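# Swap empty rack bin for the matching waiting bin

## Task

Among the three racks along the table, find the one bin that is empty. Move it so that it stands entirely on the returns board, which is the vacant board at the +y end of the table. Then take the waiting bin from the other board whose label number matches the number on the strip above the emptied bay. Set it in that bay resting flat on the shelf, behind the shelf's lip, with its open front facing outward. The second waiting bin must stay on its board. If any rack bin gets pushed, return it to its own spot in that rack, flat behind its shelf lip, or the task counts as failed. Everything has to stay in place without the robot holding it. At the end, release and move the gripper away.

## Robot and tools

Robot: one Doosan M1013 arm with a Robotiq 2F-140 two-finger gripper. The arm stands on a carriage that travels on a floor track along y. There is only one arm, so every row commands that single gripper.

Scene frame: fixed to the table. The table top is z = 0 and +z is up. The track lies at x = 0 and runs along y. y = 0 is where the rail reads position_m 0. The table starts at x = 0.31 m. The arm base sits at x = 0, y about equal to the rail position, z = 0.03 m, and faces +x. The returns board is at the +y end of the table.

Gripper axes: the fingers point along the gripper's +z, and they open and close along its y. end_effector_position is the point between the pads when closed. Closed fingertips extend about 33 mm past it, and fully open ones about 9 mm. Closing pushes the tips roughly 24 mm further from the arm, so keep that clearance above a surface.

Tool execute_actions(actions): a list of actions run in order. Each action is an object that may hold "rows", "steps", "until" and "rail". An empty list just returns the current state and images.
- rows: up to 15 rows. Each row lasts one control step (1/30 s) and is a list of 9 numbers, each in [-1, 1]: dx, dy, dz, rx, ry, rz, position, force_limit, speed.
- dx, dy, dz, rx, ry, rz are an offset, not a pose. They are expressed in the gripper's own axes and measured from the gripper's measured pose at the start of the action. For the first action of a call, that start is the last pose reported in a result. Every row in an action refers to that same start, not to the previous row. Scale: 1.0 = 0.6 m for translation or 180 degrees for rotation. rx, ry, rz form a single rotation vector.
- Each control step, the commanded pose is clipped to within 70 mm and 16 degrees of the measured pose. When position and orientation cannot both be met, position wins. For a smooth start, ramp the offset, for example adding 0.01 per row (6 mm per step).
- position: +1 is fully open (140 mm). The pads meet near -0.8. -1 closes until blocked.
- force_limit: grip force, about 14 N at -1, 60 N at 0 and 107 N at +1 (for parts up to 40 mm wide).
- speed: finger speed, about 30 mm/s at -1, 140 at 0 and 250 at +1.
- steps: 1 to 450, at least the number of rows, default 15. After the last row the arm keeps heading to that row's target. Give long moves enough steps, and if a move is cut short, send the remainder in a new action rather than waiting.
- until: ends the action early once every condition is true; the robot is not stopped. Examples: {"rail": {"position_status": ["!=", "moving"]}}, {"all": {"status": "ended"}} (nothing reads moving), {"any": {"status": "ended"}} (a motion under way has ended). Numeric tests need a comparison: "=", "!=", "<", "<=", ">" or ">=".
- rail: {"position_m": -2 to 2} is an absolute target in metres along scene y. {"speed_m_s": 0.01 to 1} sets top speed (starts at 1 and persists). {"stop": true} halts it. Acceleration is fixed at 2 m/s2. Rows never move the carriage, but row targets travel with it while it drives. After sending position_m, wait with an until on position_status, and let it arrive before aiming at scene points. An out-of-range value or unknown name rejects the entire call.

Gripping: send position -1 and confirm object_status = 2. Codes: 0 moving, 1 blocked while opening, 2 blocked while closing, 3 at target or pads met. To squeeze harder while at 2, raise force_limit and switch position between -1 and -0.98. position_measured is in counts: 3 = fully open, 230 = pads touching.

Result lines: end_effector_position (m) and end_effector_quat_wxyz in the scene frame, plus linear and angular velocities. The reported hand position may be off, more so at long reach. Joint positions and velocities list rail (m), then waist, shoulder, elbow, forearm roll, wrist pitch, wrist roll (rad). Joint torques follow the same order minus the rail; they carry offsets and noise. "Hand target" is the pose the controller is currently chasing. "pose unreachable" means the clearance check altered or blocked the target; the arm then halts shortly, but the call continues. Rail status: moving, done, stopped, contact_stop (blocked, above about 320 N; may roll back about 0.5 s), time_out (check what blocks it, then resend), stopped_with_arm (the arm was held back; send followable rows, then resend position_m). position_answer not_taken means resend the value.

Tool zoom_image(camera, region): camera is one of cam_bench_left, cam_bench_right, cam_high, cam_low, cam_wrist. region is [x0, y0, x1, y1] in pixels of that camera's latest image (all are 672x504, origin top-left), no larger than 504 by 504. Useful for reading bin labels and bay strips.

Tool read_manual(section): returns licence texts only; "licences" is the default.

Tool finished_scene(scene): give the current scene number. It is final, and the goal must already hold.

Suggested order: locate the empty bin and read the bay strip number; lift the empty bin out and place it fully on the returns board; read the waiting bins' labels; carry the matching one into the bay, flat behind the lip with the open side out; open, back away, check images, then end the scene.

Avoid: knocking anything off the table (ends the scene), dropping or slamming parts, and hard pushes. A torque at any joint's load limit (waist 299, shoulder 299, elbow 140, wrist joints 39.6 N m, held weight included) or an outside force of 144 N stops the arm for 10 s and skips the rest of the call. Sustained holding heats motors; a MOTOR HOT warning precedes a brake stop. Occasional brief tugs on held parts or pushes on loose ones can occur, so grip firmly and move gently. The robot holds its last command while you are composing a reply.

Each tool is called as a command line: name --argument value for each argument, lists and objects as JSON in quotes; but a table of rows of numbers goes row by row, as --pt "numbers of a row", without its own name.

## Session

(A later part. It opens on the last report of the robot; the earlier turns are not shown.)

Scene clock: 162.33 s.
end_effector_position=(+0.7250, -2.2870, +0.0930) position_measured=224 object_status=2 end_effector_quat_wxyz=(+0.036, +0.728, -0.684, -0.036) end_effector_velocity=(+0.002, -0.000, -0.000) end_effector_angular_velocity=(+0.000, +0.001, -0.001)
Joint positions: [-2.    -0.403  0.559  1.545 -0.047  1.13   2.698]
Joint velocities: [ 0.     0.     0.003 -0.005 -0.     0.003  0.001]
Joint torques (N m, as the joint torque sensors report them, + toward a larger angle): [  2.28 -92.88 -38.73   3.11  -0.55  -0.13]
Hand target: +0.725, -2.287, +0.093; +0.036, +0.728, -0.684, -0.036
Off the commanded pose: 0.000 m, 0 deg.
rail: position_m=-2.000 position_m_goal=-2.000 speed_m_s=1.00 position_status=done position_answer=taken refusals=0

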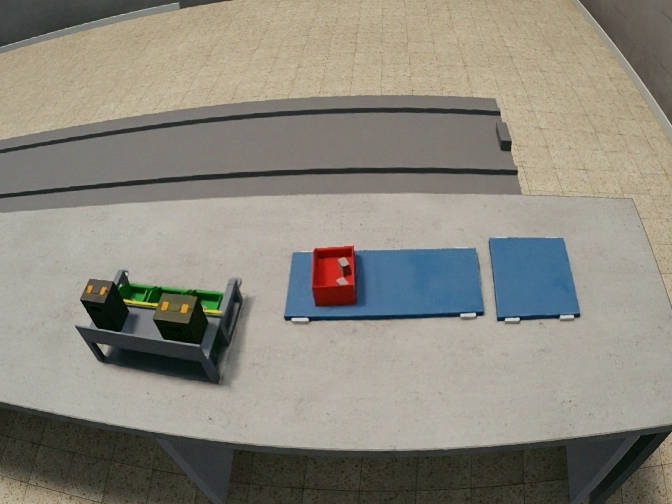

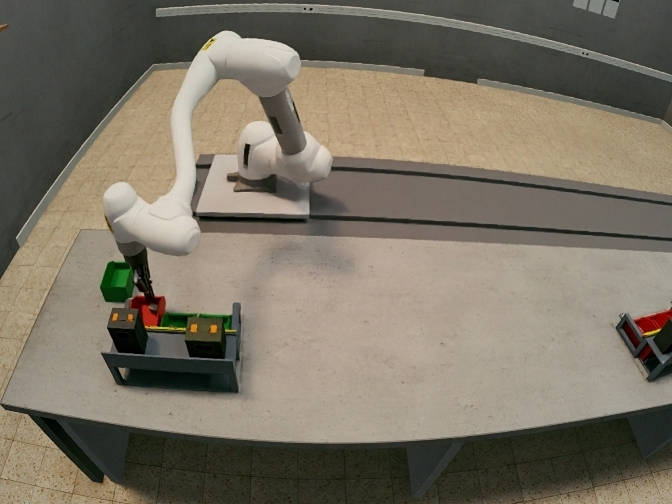

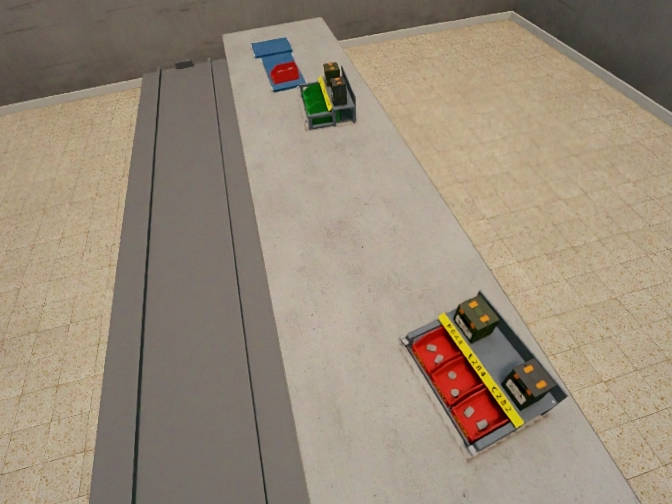

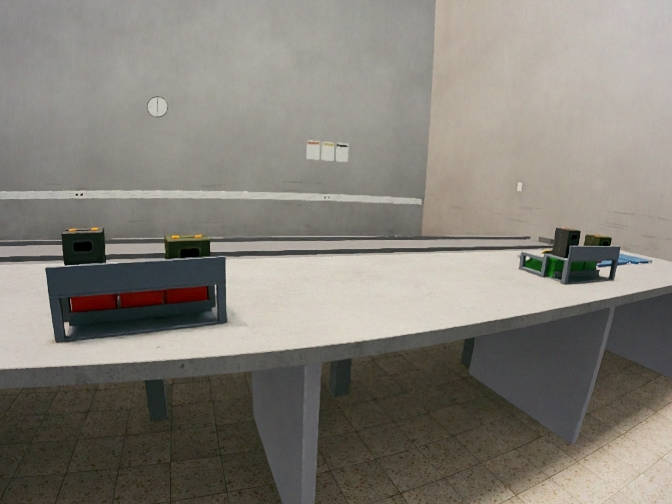

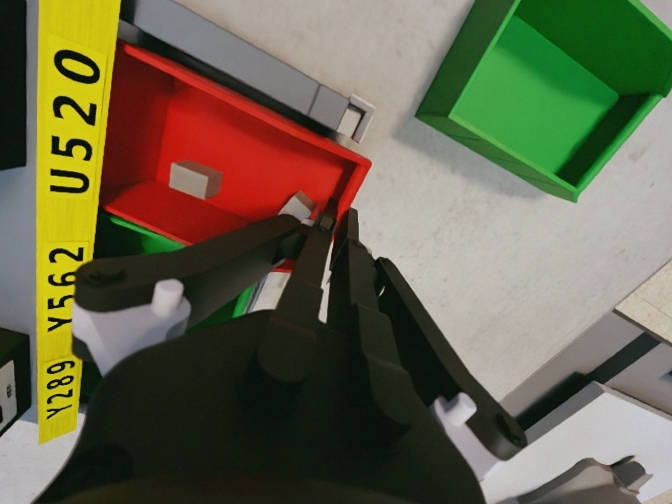

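execute_actions --actions '[{"rows": [[0,-0.005,0,0,0,0,-1,0.8,0],[0,-0.012,0,0,0,0,-1,0.8,0],[0,-0.02,0,0,0,0,-1,0.8,0],[0,-0.03,0,0,0,0,-1,0.8,0],[0,-0.04,0,0,0,0,-1,0.8,0],[0,-0.05,0,0,0,0,-1,0.8,0],[0,-0.06,0,0,0,0,-1,0.8,0],[0,-0.068,0,0,0,0,-1,0.8,0],[0,-0.074,0,0,0,0,-1,0.8,0],[0,-0.079,0,0,0,0,-1,0.8,0]], "steps": 18}]'

Scene clock: 166.60 s.
end_effector_position=(+0.7720, -2.2841, +0.0881) position_measured=224 object_status=2 end_effector_quat_wxyz=(+0.036, +0.728, -0.684, -0.036) end_effector_velocity=(+0.001, -0.000, -0.000) end_effector_angular_velocity=(+0.000, +0.000, -0.000)
Joint positions: [-2.    -0.378  0.624  1.445 -0.043  1.167  2.72 ]
Joint velocities: [ 0.     0.     0.001 -0.002  0.     0.001  0.   ]
Joint torques (N m, as the joint torque sensors report them, + toward a larger angle): [   2.19 -102.23  -39.91    3.09   -0.4    -0.06]
Hand target: +0.772, -2.284, +0.088; +0.036, +0.728, -0.684, -0.036
Off the commanded pose: 0.000 m, 0 deg.
rail: position_m=-2.000 position_m_goal=-2.000 speed_m_s=1.00 position_status=done position_answer=taken refusals=0

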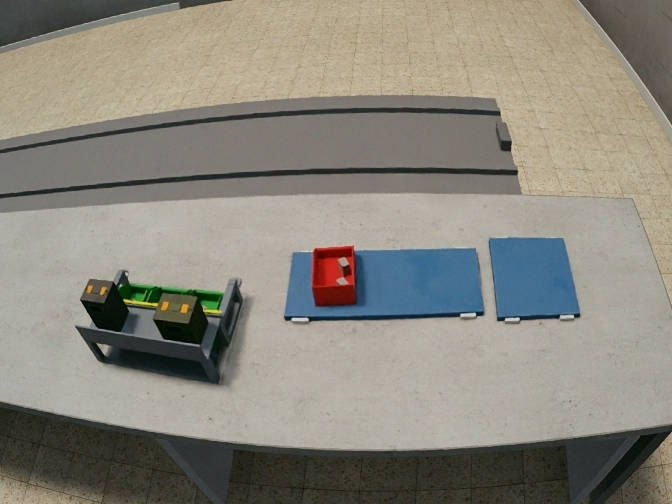

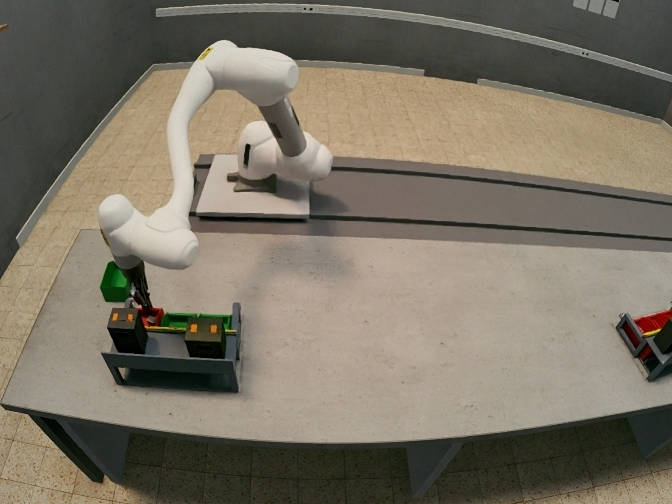

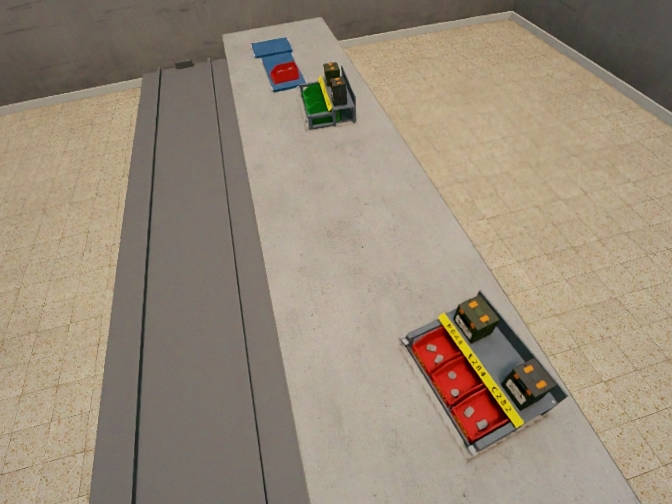

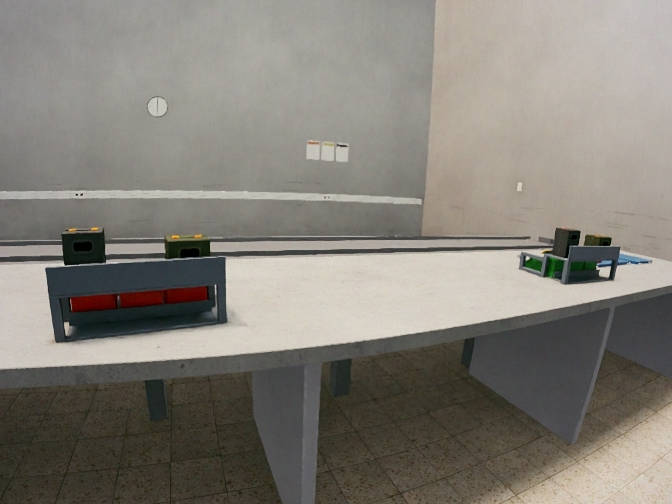

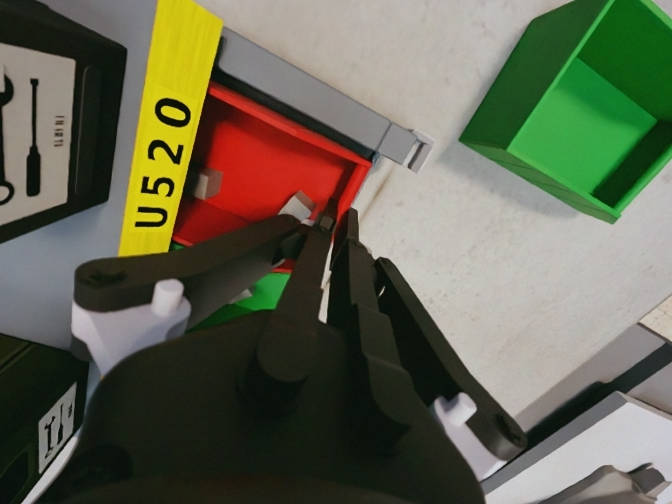

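execute_actions --actions '[{"rows": [[0,0,0.003,0.003,0,0,-1,0.8,0],[0,0,0.006,0.006,0,0,-1,0.8,0],[0,0,0.009,0.009,0,0,-1,0.8,0],[0,0,0.012,0.012,0,0,-1,0.8,0],[0,0,0.015,0.015,0,0,-1,0.8,0],[0,0.001,0.018,0.018,0,0,-1,0.8,0],[0,0.001,0.021,0.021,0,0,-1,0.8,0],[0,0.002,0.024,0.024,0,0,-1,0.8,0],[0,0.002,0.027,0.027,0,0,-1,0.8,0],[0,0.003,0.03,0.03,0,0,-1,0.8,0],[0,0.003,0.033,0.033,0,0,-1,0.8,0]], "steps": 19}]'

Scene clock: 171.63 s.
end_effector_position=(+0.7682, -2.2842, +0.0687) position_measured=224 object_status=2 end_effector_quat_wxyz=(-0.002, +0.729, -0.685, -0.001) end_effector_velocity=(-0.000, -0.000, -0.000) end_effector_angular_velocity=(+0.000, -0.002, +0.000)
Joint positions: [-2.    -0.398  0.589  1.541  0.005  1.011  2.679]
Joint velocities: [ 0.    -0.001 -0.001  0.002  0.001 -0.003 -0.001]
Joint torques (N m, as the joint torque sensors report them, + toward a larger angle): [  1.71 -96.56 -37.18   2.85  -0.88  -0.3 ]
Hand target: +0.768, -2.284, +0.069; -0.002, +0.729, -0.685, -0.001
Off the commanded pose: 0.000 m, 0 deg.
rail: position_m=-2.000 position_m_goal=-2.000 speed_m_s=1.00 position_status=done position_answer=taken refusals=0

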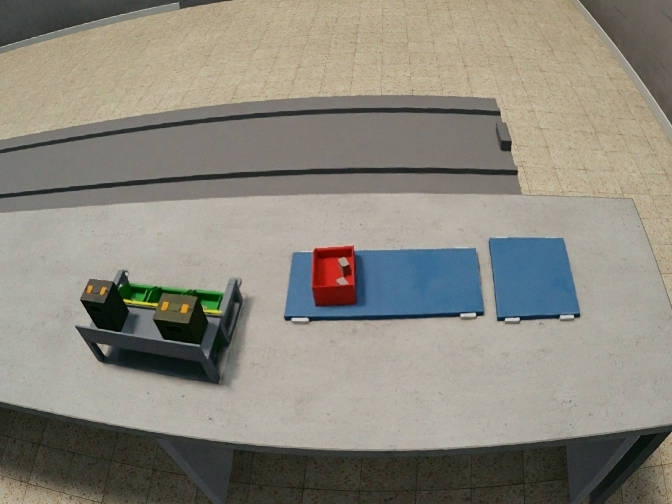

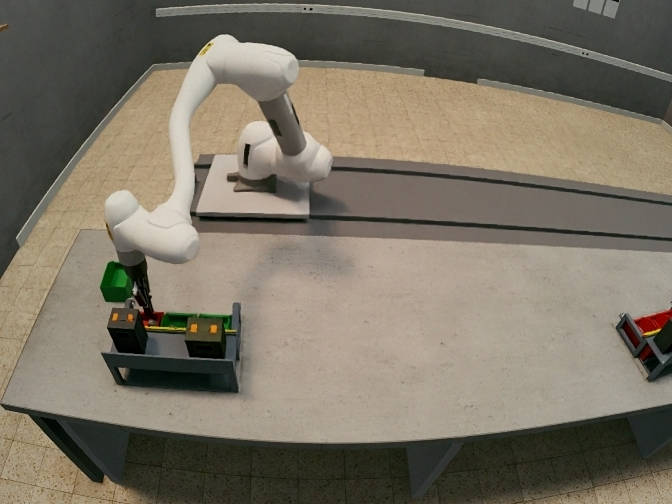

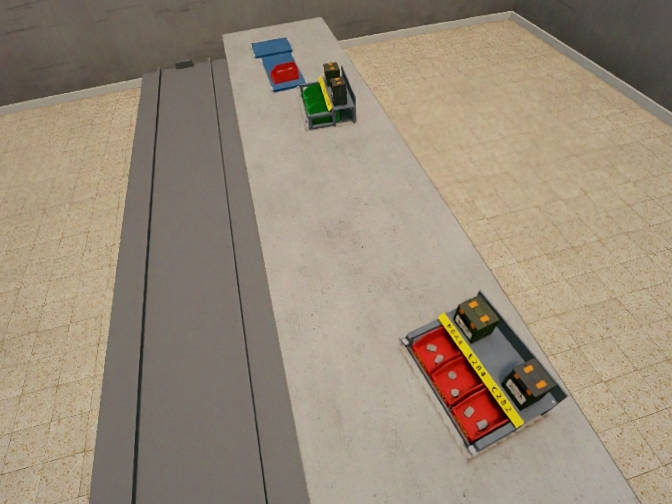

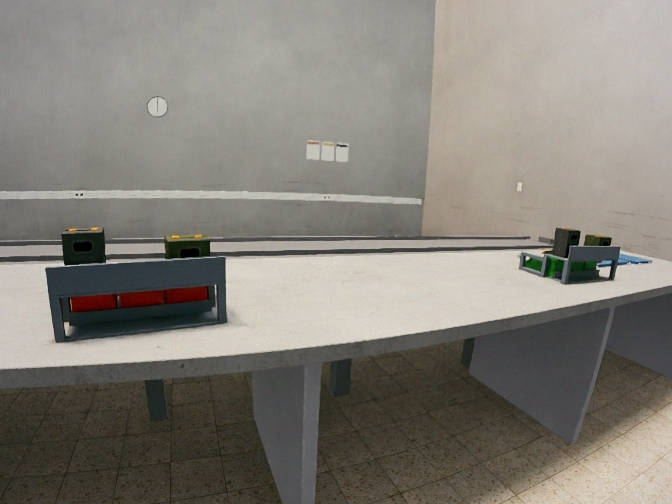

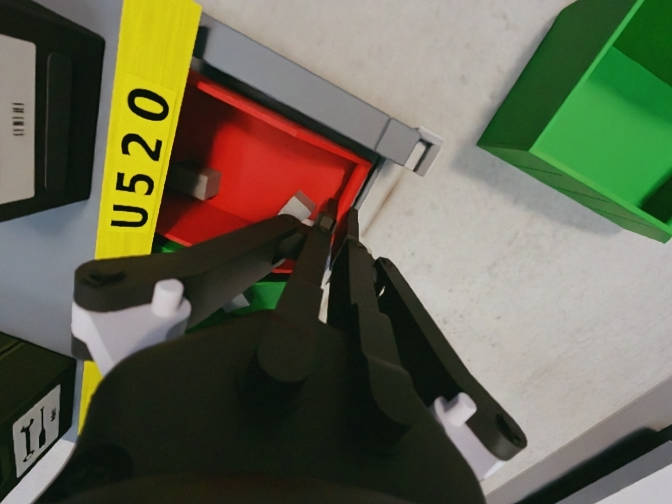

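execute_actions --actions '[{"rows": [[0,0,0.002,0,0,0,-1,0.8,0],[0,0,0.004,0,0,0,-1,0.8,0]], "steps": 7}, {"rows": [[0,0,0,0,0,0,-0.55,0.8,0]], "steps": 8}, {"rows": [[0,0,-0.02,0,0,0,-0.55,0.8,0],[0,0,-0.045,0,0,0,-0.55,0.8,0],[0,0,-0.07,0,0,0,-0.55,0.8,0],[0,0.01,-0.095,0,0,0,-0.55,0.8,0],[0,0.03,-0.11,0,0,0,-0.55,0.8,0],[0.02,0.07,-0.11,0,0,-0.05,-0.55,0.8,0],[0.06,0.12,-0.11,0,0,-0.12,0,0.8,0],[0.12,0.18,-0.11,0,0,-0.2,1,0.5,0],[0.247,0.276,-0.1,0,0,-0.5,1,0.5,0]], "steps": 45}]'

Scene clock: 178.60 s.
end_effector_position=(+0.6116, -2.4426, +0.1256) position_measured=3 object_status=3 end_effector_quat_wxyz=(-0.001, +1.000, +0.030, +0.001) end_effector_velocity=(-0.001, +0.001, -0.001) end_effector_angular_velocity=(+0.022, -0.000, +0.021)
Joint positions: [-2.    -0.673  0.453  1.646  0.003  1.043  0.835]
Joint velocities: [ 0.    -0.007  0.005 -0.006  0.02   0.015 -0.038]
Joint torques (N m, as the joint torque sensors report them, + toward a larger angle): [  1.67 -84.48 -37.88   3.24  -0.4    0.2 ]
Hand target: +0.612, -2.443, +0.126; -0.002, +1.000, +0.031, +0.001
Off the commanded pose: 0.000 m, 0 deg.
rail: position_m=-2.000 position_m_goal=-2.000 speed_m_s=1.00 position_status=done position_answer=taken refusals=0

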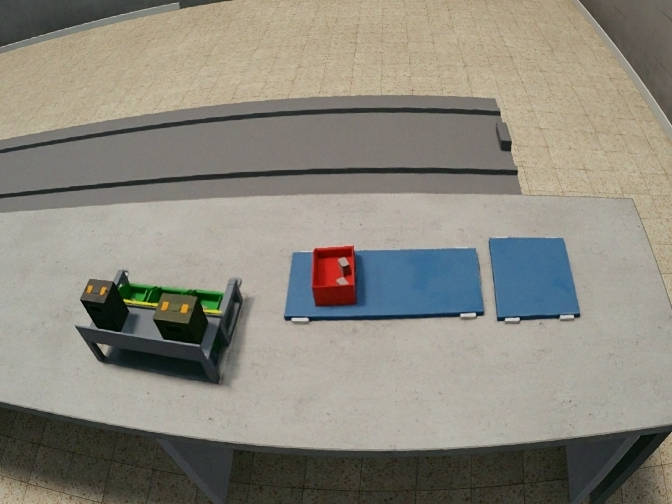

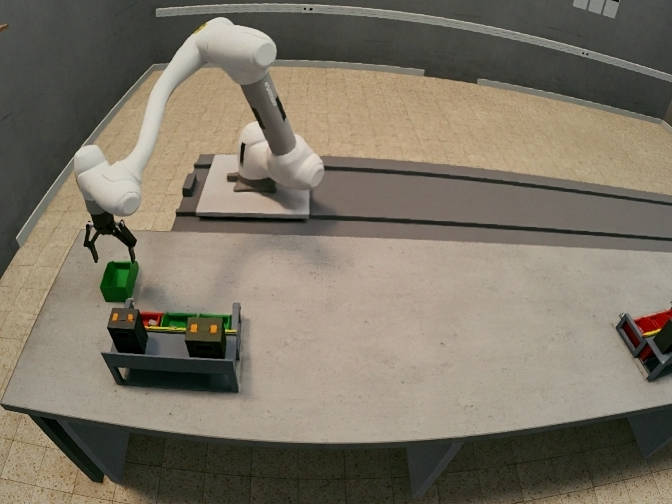

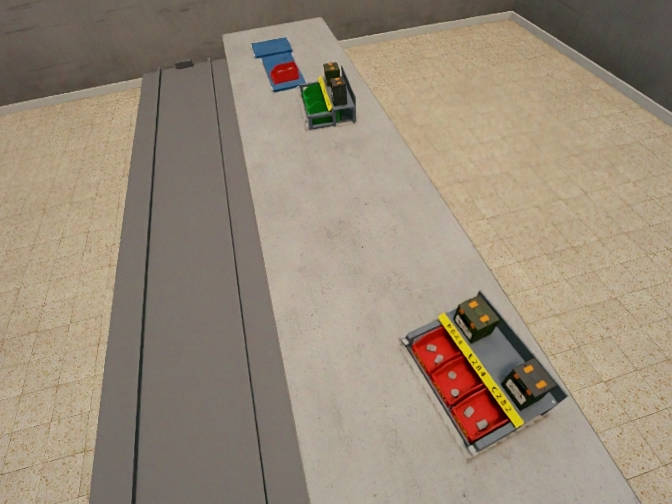

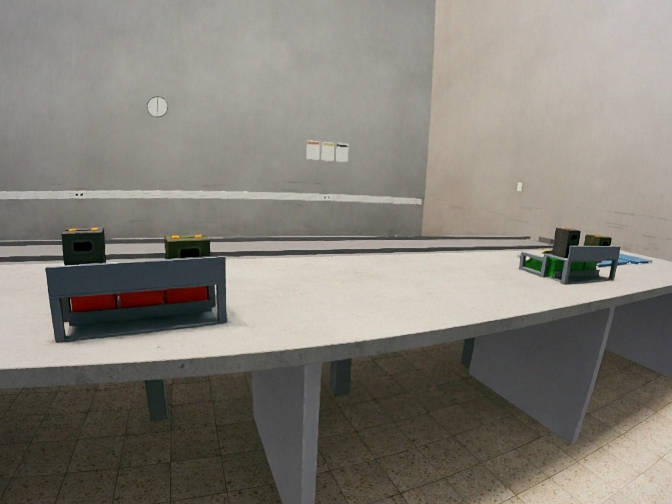

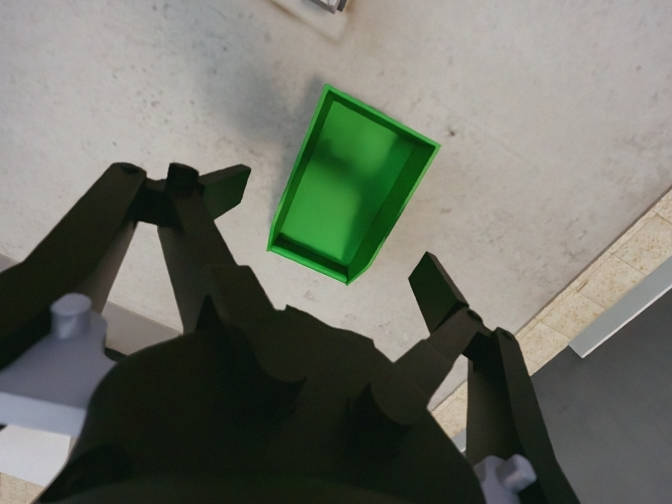

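execute_actions --actions '[{"rows": [[0,0.006,0.02,0,0,0,1,0.5,0],[0,0.006,0.04,0,0,0,1,0.5,0],[0,0.006,0.06,0,0,0,1,0.5,0],[0,0.006,0.08,0,0,0,1,0.5,0],[0,0.006,0.1,0,0,0,1,0.5,0],[0,0.006,0.115,0,0,0,1,0.5,0],[0,0.006,0.125,0,0,0,1,0.5,0]], "steps": 18}, {"rows": [[0,0,0,0,0,0,-1,0.5,0]], "steps": 18}, {"rows": [[0,0,-0.005,0,0,0,-1,0.5,0],[0,0,-0.012,0,0,0,-1,0.5,0],[0,0,-0.022,0,0,0,-1,0.5,0],[-0.004,-0.005,-0.035,0,0,0,-1,0.5,0],[-0.008,-0.012,-0.05,0,0,0.002,-1,0.5,0],[-0.012,-0.022,-0.065,0,0,0.004,-1,0.5,0],[-0.016,-0.034,-0.08,0,0,0.006,-1,0.5,0],[-0.02,-0.046,-0.095,0,0,0.008,-1,0.5,0],[-0.024,-0.058,-0.11,0,0,0.01,-1,0.5,0],[-0.028,-0.07,-0.125,0,0,0.012,-1,0.5,0],[-0.032,-0.082,-0.14,0,0,0.014,-1,0.5,0],[-0.036,-0.094,-0.155,0,0,0.016,-1,0.5,0],[-0.04,-0.106,-0.17,0,0,0.018,-1,0.5,0],[-0.044,-0.118,-0.185,0,0,0.02,-1,0.5,0],[-0.048,-0.13,-0.2,0,0,0.02,-1,0.5,0]], "steps": 15}, {"rows": [[-0.015,-0.045,-0.05,0,0,0,-1,0.5,0],[-0.02,-0.06,-0.06,0,0,0,-1,0.5,0],[-0.025,-0.075,-0.07,0,0,0,-1,0.5,0],[-0.03,-0.09,-0.08,0,0,0,-1,0.5,0],[-0.035,-0.105,-0.09,0,0,0,-1,0.5,0],[-0.04,-0.12,-0.1,0,0,0,-1,0.5,0],[-0.045,-0.135,-0.11,0,0,0,-1,0.5,0],[-0.05,-0.15,-0.12,0,0,0,-1,0.5,0],[-0.055,-0.165,-0.13,0,0,0,-1,0.5,0],[-0.06,-0.18,-0.14,0,0,0,-1,0.5,0],[-0.065,-0.195,-0.14,0,0,0,-1,0.5,0],[-0.07,-0.21,-0.14,0,0,0,-1,0.5,0],[-0.075,-0.225,-0.14,0,0,0,-1,0.5,0],[-0.08,-0.24,-0.14,0,0,0,-1,0.5,0],[-0.085,-0.255,-0.14,0,0,0,-1,0.5,0]], "steps": 20}]'

Scene clock: 188.23 s.
end_effector_position=(+0.5353, -2.2416, +0.2250) position_measured=80 object_status=2 end_effector_quat_wxyz=(-0.002, +1.000, +0.006, +0.001) end_effector_velocity=(-0.002, +0.015, +0.003) end_effector_angular_velocity=(-0.009, -0.000, -0.005)
Joint positions: [-2.    -0.485  0.131  1.883  0.005  1.128  1.071]
Joint velocities: [ 0.     0.026 -0.016  0.013 -0.009 -0.002  0.035]
Joint torques (N m, as the joint torque sensors report them, + toward a larger angle): [ -2.19 -46.81 -39.7    3.66  -0.56  -0.3 ]
Hand target: +0.535, -2.241, +0.225; -0.002, +1.000, +0.006, +0.001
Off the commanded pose: 0.001 m, 0 deg.
rail: position_m=-2.000 position_m_goal=-2.000 speed_m_s=1.00 position_status=done position_answer=taken refusals=0

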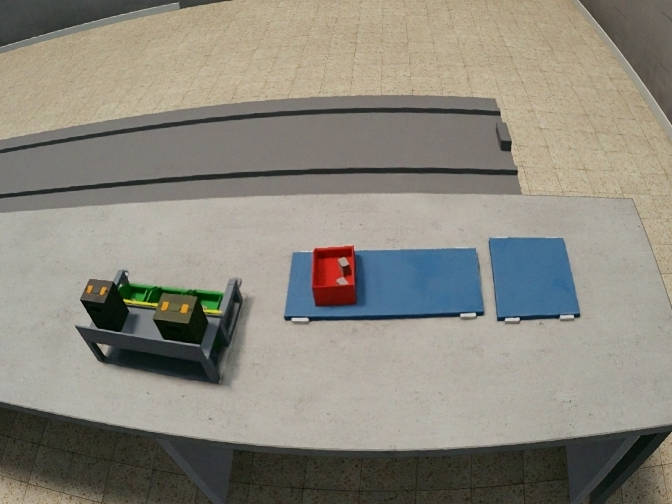

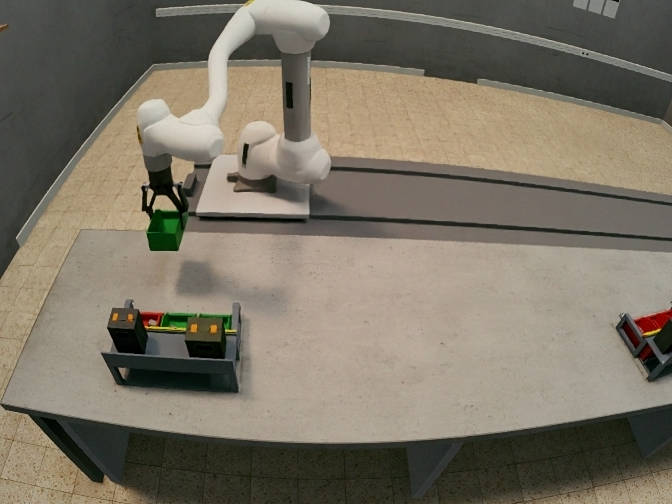

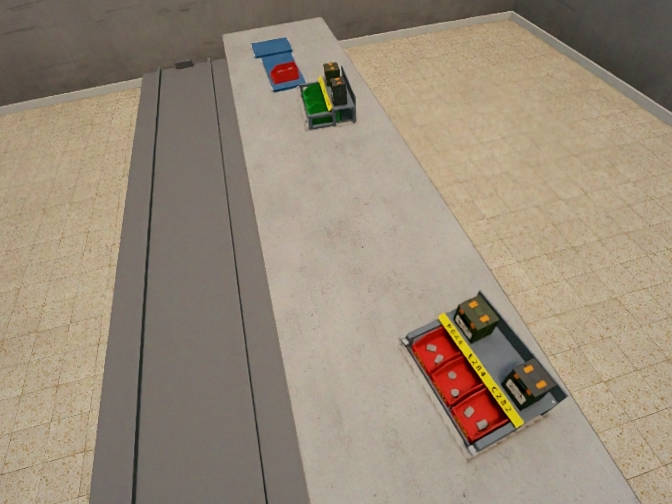

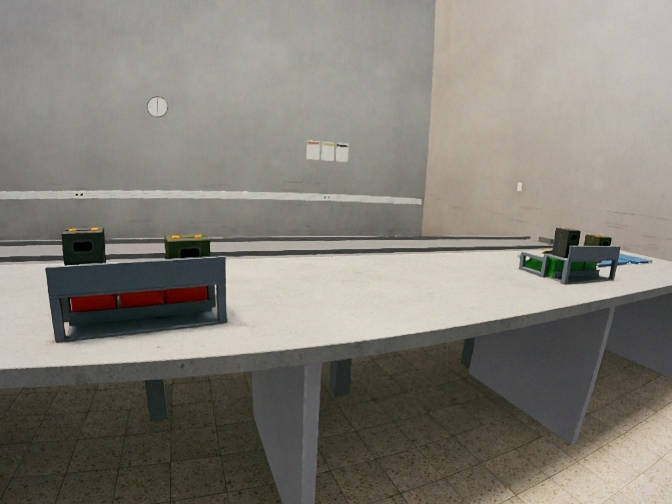

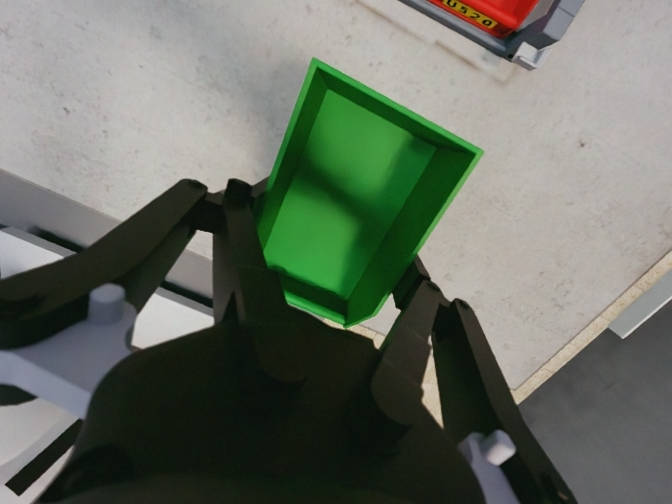

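zoom_image --camera "cam_bench_right" --region '[95, 290, 255, 370]'

zoom_image --camera "cam_wrist" --region '[380, 0, 600, 90]'

Region (95, 290, 255, 370) of cam_bench_right's 672x504 image, scaled by 3.150, with more detail than that image has.

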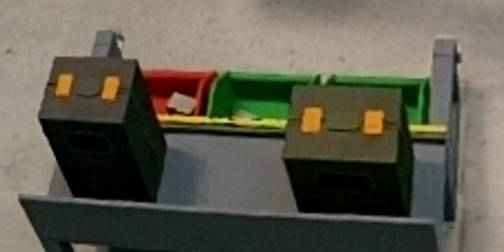

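Region (380, 0, 600, 90) of cam_wrist's 672x504 image, scaled by 2.291, with more detail than that image has; it fills the top 206 rows of this view, and the rest is white.

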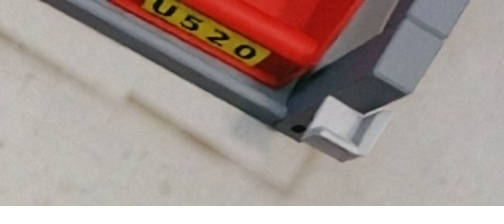

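execute_actions --actions '[{"rail": {"position_m": 2.0}, "steps": 15}, {"rows": [[0,-0.005,0,0,0,0,-1,0.5,0],[0,-0.012,0,0,0,0,-1,0.5,0],[0,-0.022,0,0,0,0,-1,0.5,0],[0,-0.035,0,0,0,0,-1,0.5,0],[0,-0.05,0,0,0,0,-1,0.5,0],[0,-0.065,0,0,0,0,-1,0.5,0],[0,-0.08,0,0,0,0,-1,0.5,0],[0,-0.095,0,0,0,0,-1,0.5,0],[0,-0.11,0,0,0,0,-1,0.5,0],[0,-0.125,0,0,0,0,-1,0.5,0],[0,-0.14,0,0,0,0,-1,0.5,0],[0,-0.155,0,0,0,0,-1,0.5,0],[0,-0.17,0,0,0,0,-1,0.5,0],[0,-0.185,0,0,0,0,-1,0.5,0],[0,-0.2,0,0,0,0,-1,0.5,0]], "steps": 15}, {"rows": [[0,-0.055,0,0,0,0,-1,0.5,0],[0,-0.07,0,0,0,0,-1,0.5,0],[0,-0.085,0,0,0,0,-1,0.5,0],[0,-0.1,0,0,0,0,-1,0.5,0],[0,-0.115,0,0,0,0,-1,0.5,0],[0,-0.13,0,0,0,0,-1,0.5,0],[0,-0.145,0,0,0,0,-1,0.5,0],[0,-0.16,0,0,0,0,-1,0.5,0],[0,-0.175,0,0,0,0,-1,0.5,0],[0,-0.19,0,0,0,0,-1,0.5,0],[0,-0.205,0,0,0,0,-1,0.5,0],[0,-0.22,0,0,0,0,-1,0.5,0],[0,-0.235,0,0,0,0,-1,0.5,0],[0,-0.25,0,0,0,0,-1,0.5,0],[0,-0.265,0,0,0,0,-1,0.5,0]], "steps": 15}, {"rows": [[0,-0.055,0,0,0,0,-1,0.5,0],[0,-0.07,0,0,0,0,-1,0.5,0],[0,-0.085,0,0,0,0,-1,0.5,0],[0,-0.1,0,0,0,0,-1,0.5,0],[0,-0.115,0,0,0,0,-1,0.5,0],[0,-0.13,0,0,0,0,-1,0.5,0],[0,-0.145,0,0,0,0,-1,0.5,0],[0,-0.16,0,0,0,0,-1,0.5,0],[0,-0.175,0,0,0,0,-1,0.5,0],[0,-0.19,0,0,0,0,-1,0.5,0],[0,-0.205,0,0,0,0,-1,0.5,0],[0,-0.22,0,0,0,0,-1,0.5,0],[0,-0.235,0,0,0,0,-1,0.5,0],[0,-0.25,0,0,0,0,-1,0.5,0],[0,-0.265,0,0,0,0,-1,0.5,0]], "steps": 15}, {"rows": [[0,-0.055,0,0,0,0,-1,0.5,0],[0,-0.07,0,0,0,0,-1,0.5,0],[0,-0.085,0,0,0,0,-1,0.5,0],[0,-0.1,0,0,0,0,-1,0.5,0],[0,-0.115,0,0,0,0,-1,0.5,0],[0,-0.13,0,0,0,0,-1,0.5,0],[0,-0.145,0,0,0,0,-1,0.5,0],[0,-0.16,0,0,0,0,-1,0.5,0],[0,-0.175,0,0,0,0,-1,0.5,0],[0,-0.19,0,0,0,0,-1,0.5,0],[0,-0.205,0,0,0,0,-1,0.5,0],[0,-0.22,0,0,0,0,-1,0.5,0],[0,-0.235,0,0,0,0,-1,0.5,0],[0,-0.25,0,0,0,0,-1,0.5,0],[0,-0.265,0,0,0,0,-1,0.5,0]], "steps": 60, "until": {"rail": {"position_m": [">", 1.4]}}}, {"rows": [[0.005,0,0,0,0,0,-1,0.5,0],[0.012,0,0,0,0,0,-1,0.5,0],[0.022,0,0,0,0,0,-1,0.5,0],[0.035,0,0,0,0,0,-1,0.5,0],[0.05,0,0,0,0,0,-1,0.5,0],[0.065,0,0,0,0,0,-1,0.5,0],[0.08,0,0,0,0,0,-1,0.5,0],[0.095,0,0,0,0,0,-1,0.5,0],[0.11,0,0,0,0,0,-1,0.5,0],[0.125,0,0,0,0,0,-1,0.5,0],[0.14,0,0,0,0,0,-1,0.5,0],[0.155,0,0,0,0,0,-1,0.5,0],[0.17,0,0,0,0,0,-1,0.5,0],[0.185,0,0,0,0,0,-1,0.5,0],[0.2,0,0,0,0,0,-1,0.5,0]], "steps": 60, "until": {"rail": {"position_status": ["!=", "moving"]}}}]'

Scene clock: 213.87 s.
end_effector_position=(+0.6461, +2.2702, +0.2293) position_measured=80 object_status=2 end_effector_quat_wxyz=(-0.006, +1.000, +0.008, +0.002) end_effector_velocity=(+0.006, -0.002, +0.004) end_effector_angular_velocity=(+0.003, -0.008, -0.006)
Joint positions: [2.    0.343 0.295 1.668 0.01  1.171 1.895]
Joint velocities: [ 0.    -0.006  0.    -0.008 -0.    -0.     0.   ]
Joint torques (N m, as the joint torque sensors report them, + toward a larger angle): [  3.75 -73.12 -43.68   3.5   -0.49   0.09]
Hand target: +0.646, +2.270, +0.229; -0.005, +1.000, +0.008, +0.002
Off the commanded pose: 0.000 m, 0 deg.
rail: position_m=2.000 position_m_goal=2.000 speed_m_s=1.00 position_status=done position_answer=taken refusals=0

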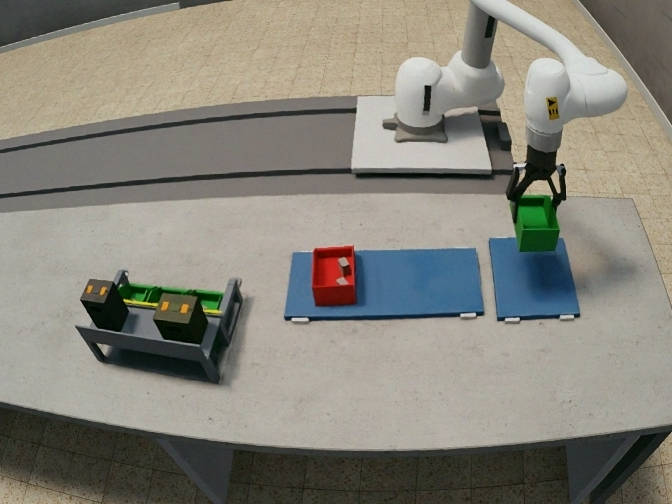

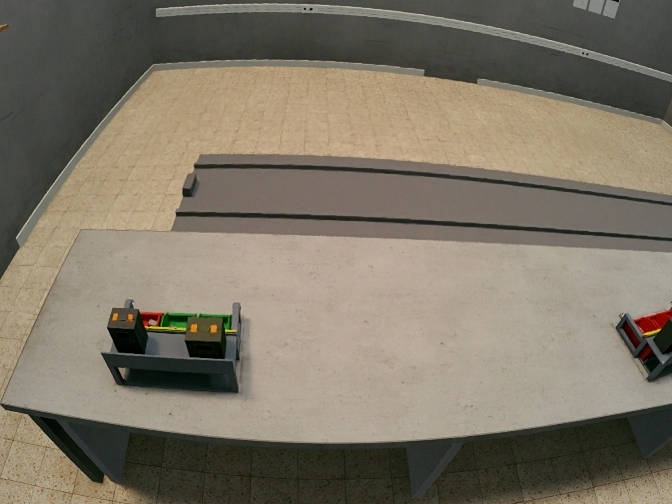

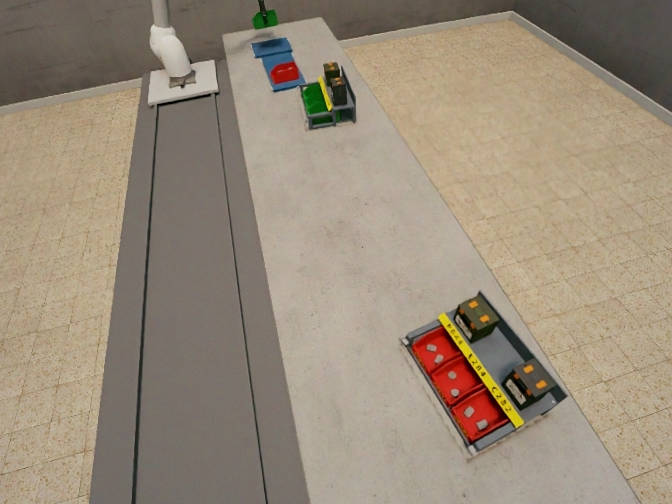

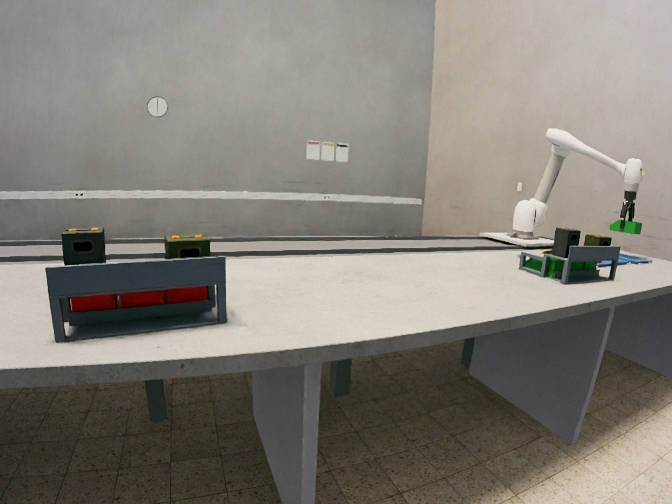

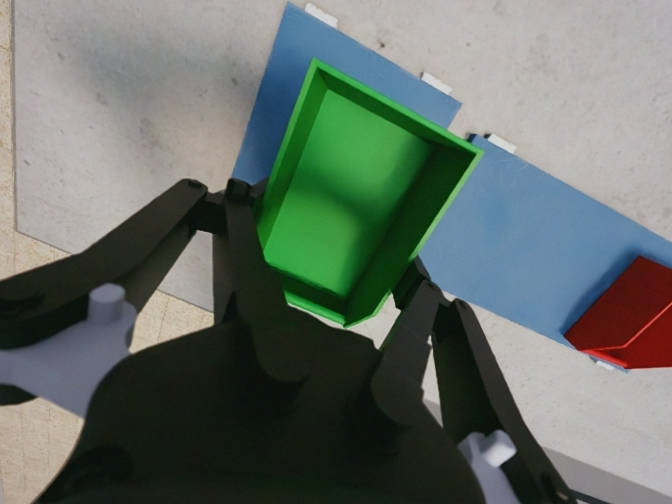

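execute_actions --actions '[{"rows": [[0.003,-0.003,0.008,-0.004,-0.001,0.005,-1,0.5,0],[0.008,-0.008,0.02,-0.004,-0.001,0.005,-1,0.5,0],[0.014,-0.014,0.035,-0.004,-0.001,0.005,-1,0.5,0],[0.02,-0.02,0.052,-0.004,-0.001,0.005,-1,0.5,0],[0.026,-0.026,0.07,-0.004,-0.001,0.005,-1,0.5,0],[0.032,-0.032,0.088,-0.004,-0.001,0.005,-1,0.5,0],[0.038,-0.038,0.106,-0.004,-0.001,0.005,-1,0.5,0],[0.044,-0.044,0.124,-0.004,-0.001,0.005,-1,0.5,0],[0.05,-0.05,0.142,-0.004,-0.001,0.005,-1,0.5,0],[0.053,-0.05,0.16,-0.004,-0.001,0.005,-1,0.5,0],[0.053,-0.05,0.178,-0.004,-0.001,0.005,-1,0.5,0],[0.053,-0.05,0.196,-0.004,-0.001,0.005,-1,0.5,0],[0.053,-0.05,0.212,-0.004,-0.001,0.005,-1,0.5,0],[0.053,-0.05,0.227,-0.004,-0.001,0.005,-1,0.5,0],[0.053,-0.05,0.24,-0.004,-0.001,0.005,-1,0.5,0]], "steps": 24}]'

Scene clock: 223.40 s.
end_effector_position=(+0.6778, +2.3022, +0.0857) position_measured=80 object_status=2 end_effector_quat_wxyz=(+0.001, +1.000, -0.000, +0.001) end_effector_velocity=(+0.000, +0.000, -0.001) end_effector_angular_velocity=(-0.000, +0.001, -0.000)
Joint positions: [ 2.     0.374  0.47   1.704 -0.002  0.967  1.946]
Joint velocities: [ 0.     0.     0.002 -0.     0.    -0.001  0.   ]
Joint torques (N m, as the joint torque sensors report them, + toward a larger angle): [  2.47 -84.53 -36.14   2.95  -0.35   0.12]
Hand target: +0.678, +2.302, +0.086; +0.001, +1.000, -0.000, +0.000
Off the commanded pose: 0.000 m, 0 deg.
rail: position_m=2.000 position_m_goal=2.000 speed_m_s=1.00 position_status=done position_answer=taken refusals=0

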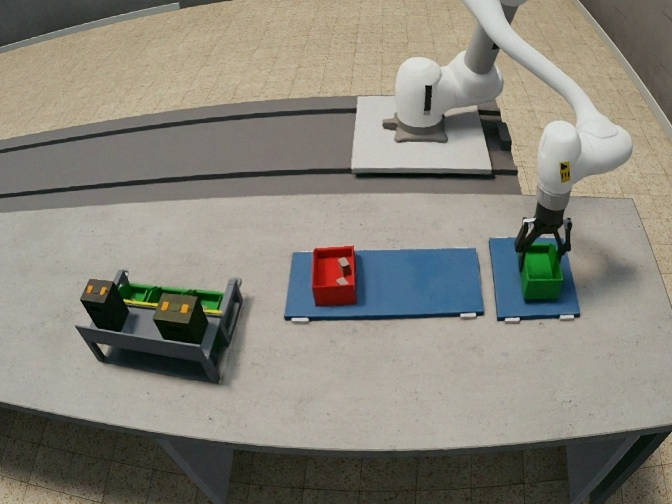

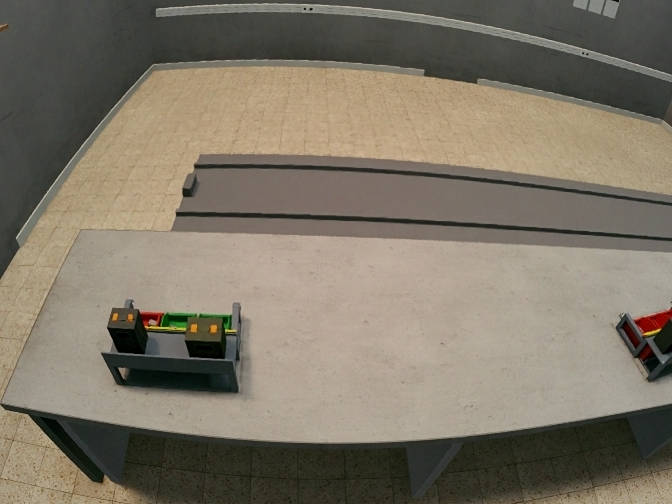

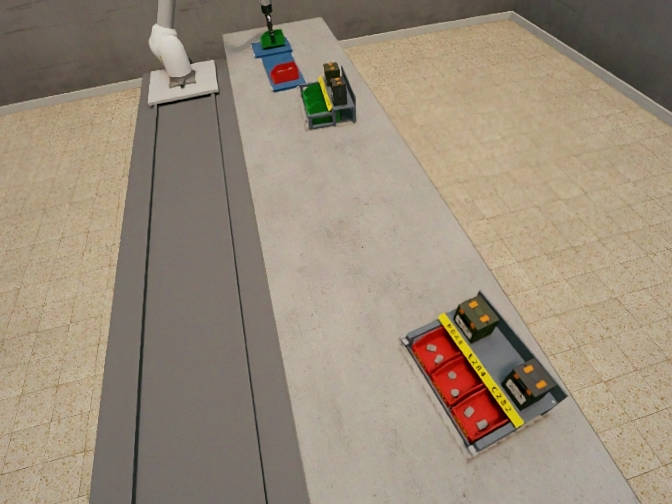

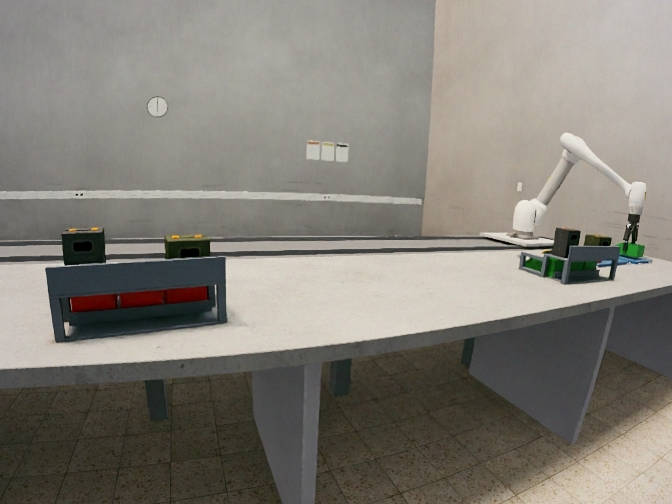

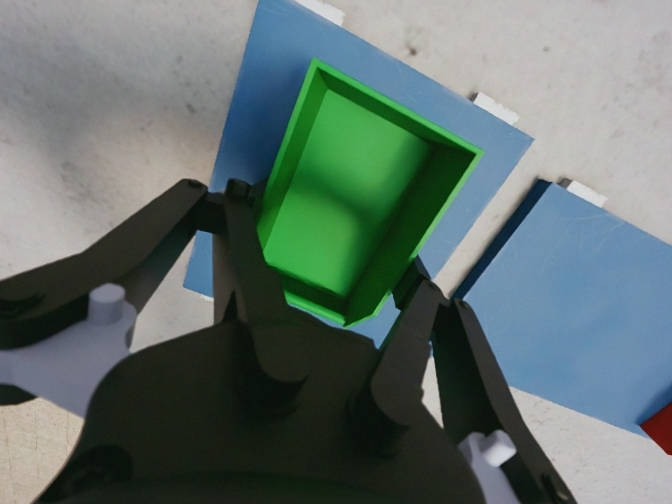

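execute_actions --actions '[{"rows": [[0,0,0.005,0,0,0,-1,0.5,0],[0,0,0.01,0,0,0,-1,0.5,0],[0,0,0.015,0,0,0,-1,0.5,0],[0,0,0.02,0,0,0,-1,0.5,0],[0,0,0.024,0,0,0,-1,0.5,0],[0,0,0.027,0,0,0,-1,0.5,0],[0,0,0.029,0,0,0,-1,0.5,0]], "steps": 15}, {"rows": [[0,0,0,0,0,0,1,0.5,0]], "steps": 12}, {"rows": [[0,0,-0.02,0,0,0,1,0.5,0],[0,0,-0.05,0,0,0,1,0.5,0],[0,0,-0.08,0,0,0,1,0.5,0],[0,0,-0.11,0,0,0,1,0.5,0],[0,0,-0.14,0,0,0,1,0.5,0],[0,0,-0.17,0,0,0,1,0.5,0],[0,0,-0.2,0,0,0,1,0.5,0]], "steps": 18}]'

Scene clock: 228.87 s.
end_effector_position=(+0.6779, +2.3025, +0.1885) position_measured=3 object_status=3 end_effector_quat_wxyz=(+0.001, +1.000, -0.000, +0.001) end_effector_velocity=(+0.001, -0.000, +0.000) end_effector_angular_velocity=(-0.001, -0.000, +0.001)
Joint positions: [ 2.     0.374  0.388  1.618 -0.002  1.135  1.946]
Joint velocities: [ 0.     0.     0.001 -0.001 -0.001  0.001 -0.   ]
Joint torques (N m, as the joint torque sensors report them, + toward a larger angle): [  2.98 -77.25 -39.07   3.14  -0.2    0.08]
Hand target: +0.678, +2.302, +0.189; +0.001, +1.000, -0.000, +0.001
Off the commanded pose: 0.000 m, 0 deg.
rail: position_m=2.000 position_m_goal=2.000 speed_m_s=1.00 position_status=done position_answer=taken refusals=0

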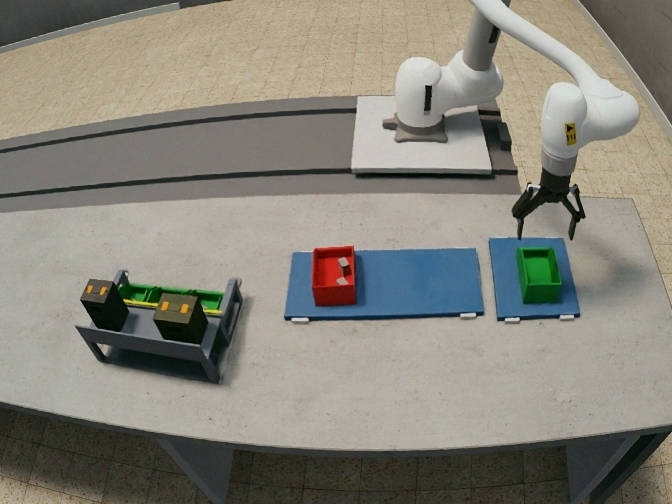

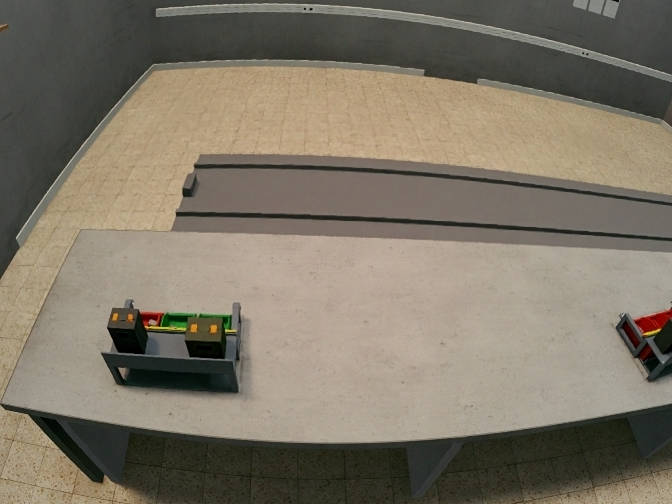

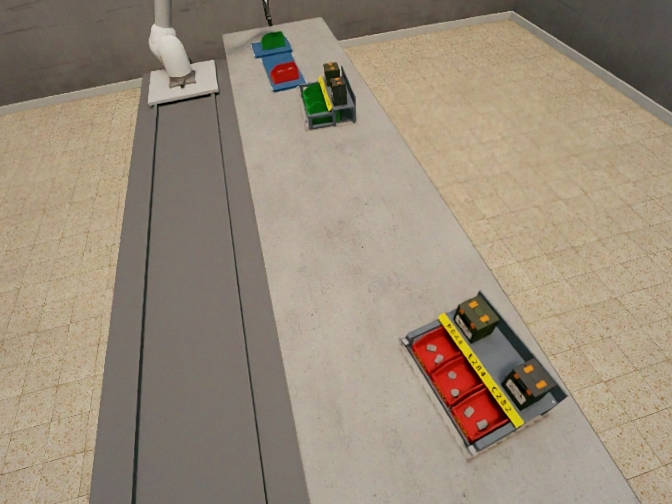

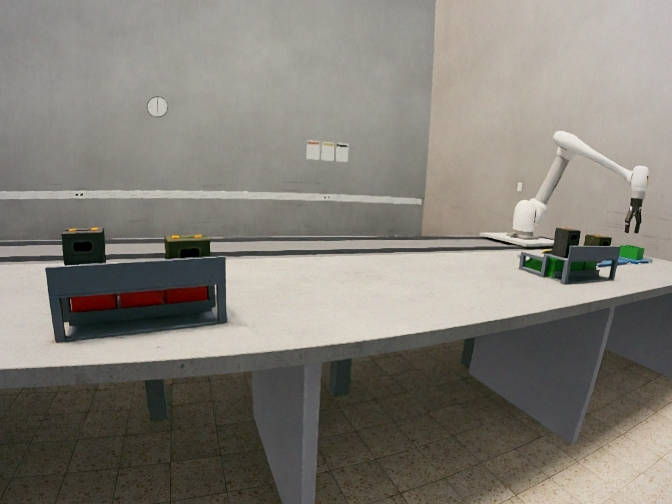

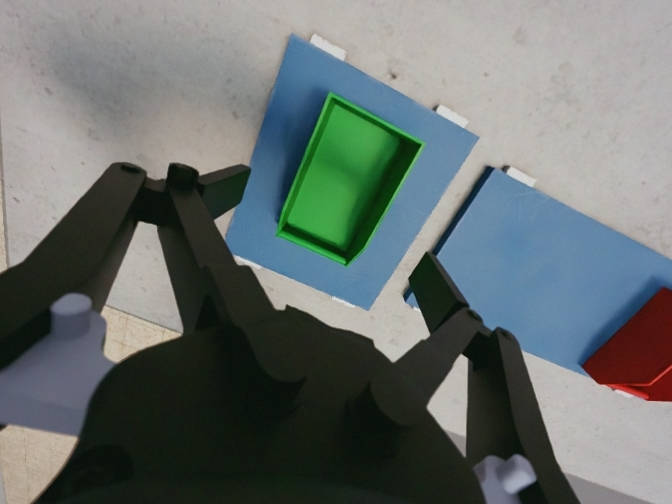

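finished_scene --scene 2

The scene is finished: the task was done.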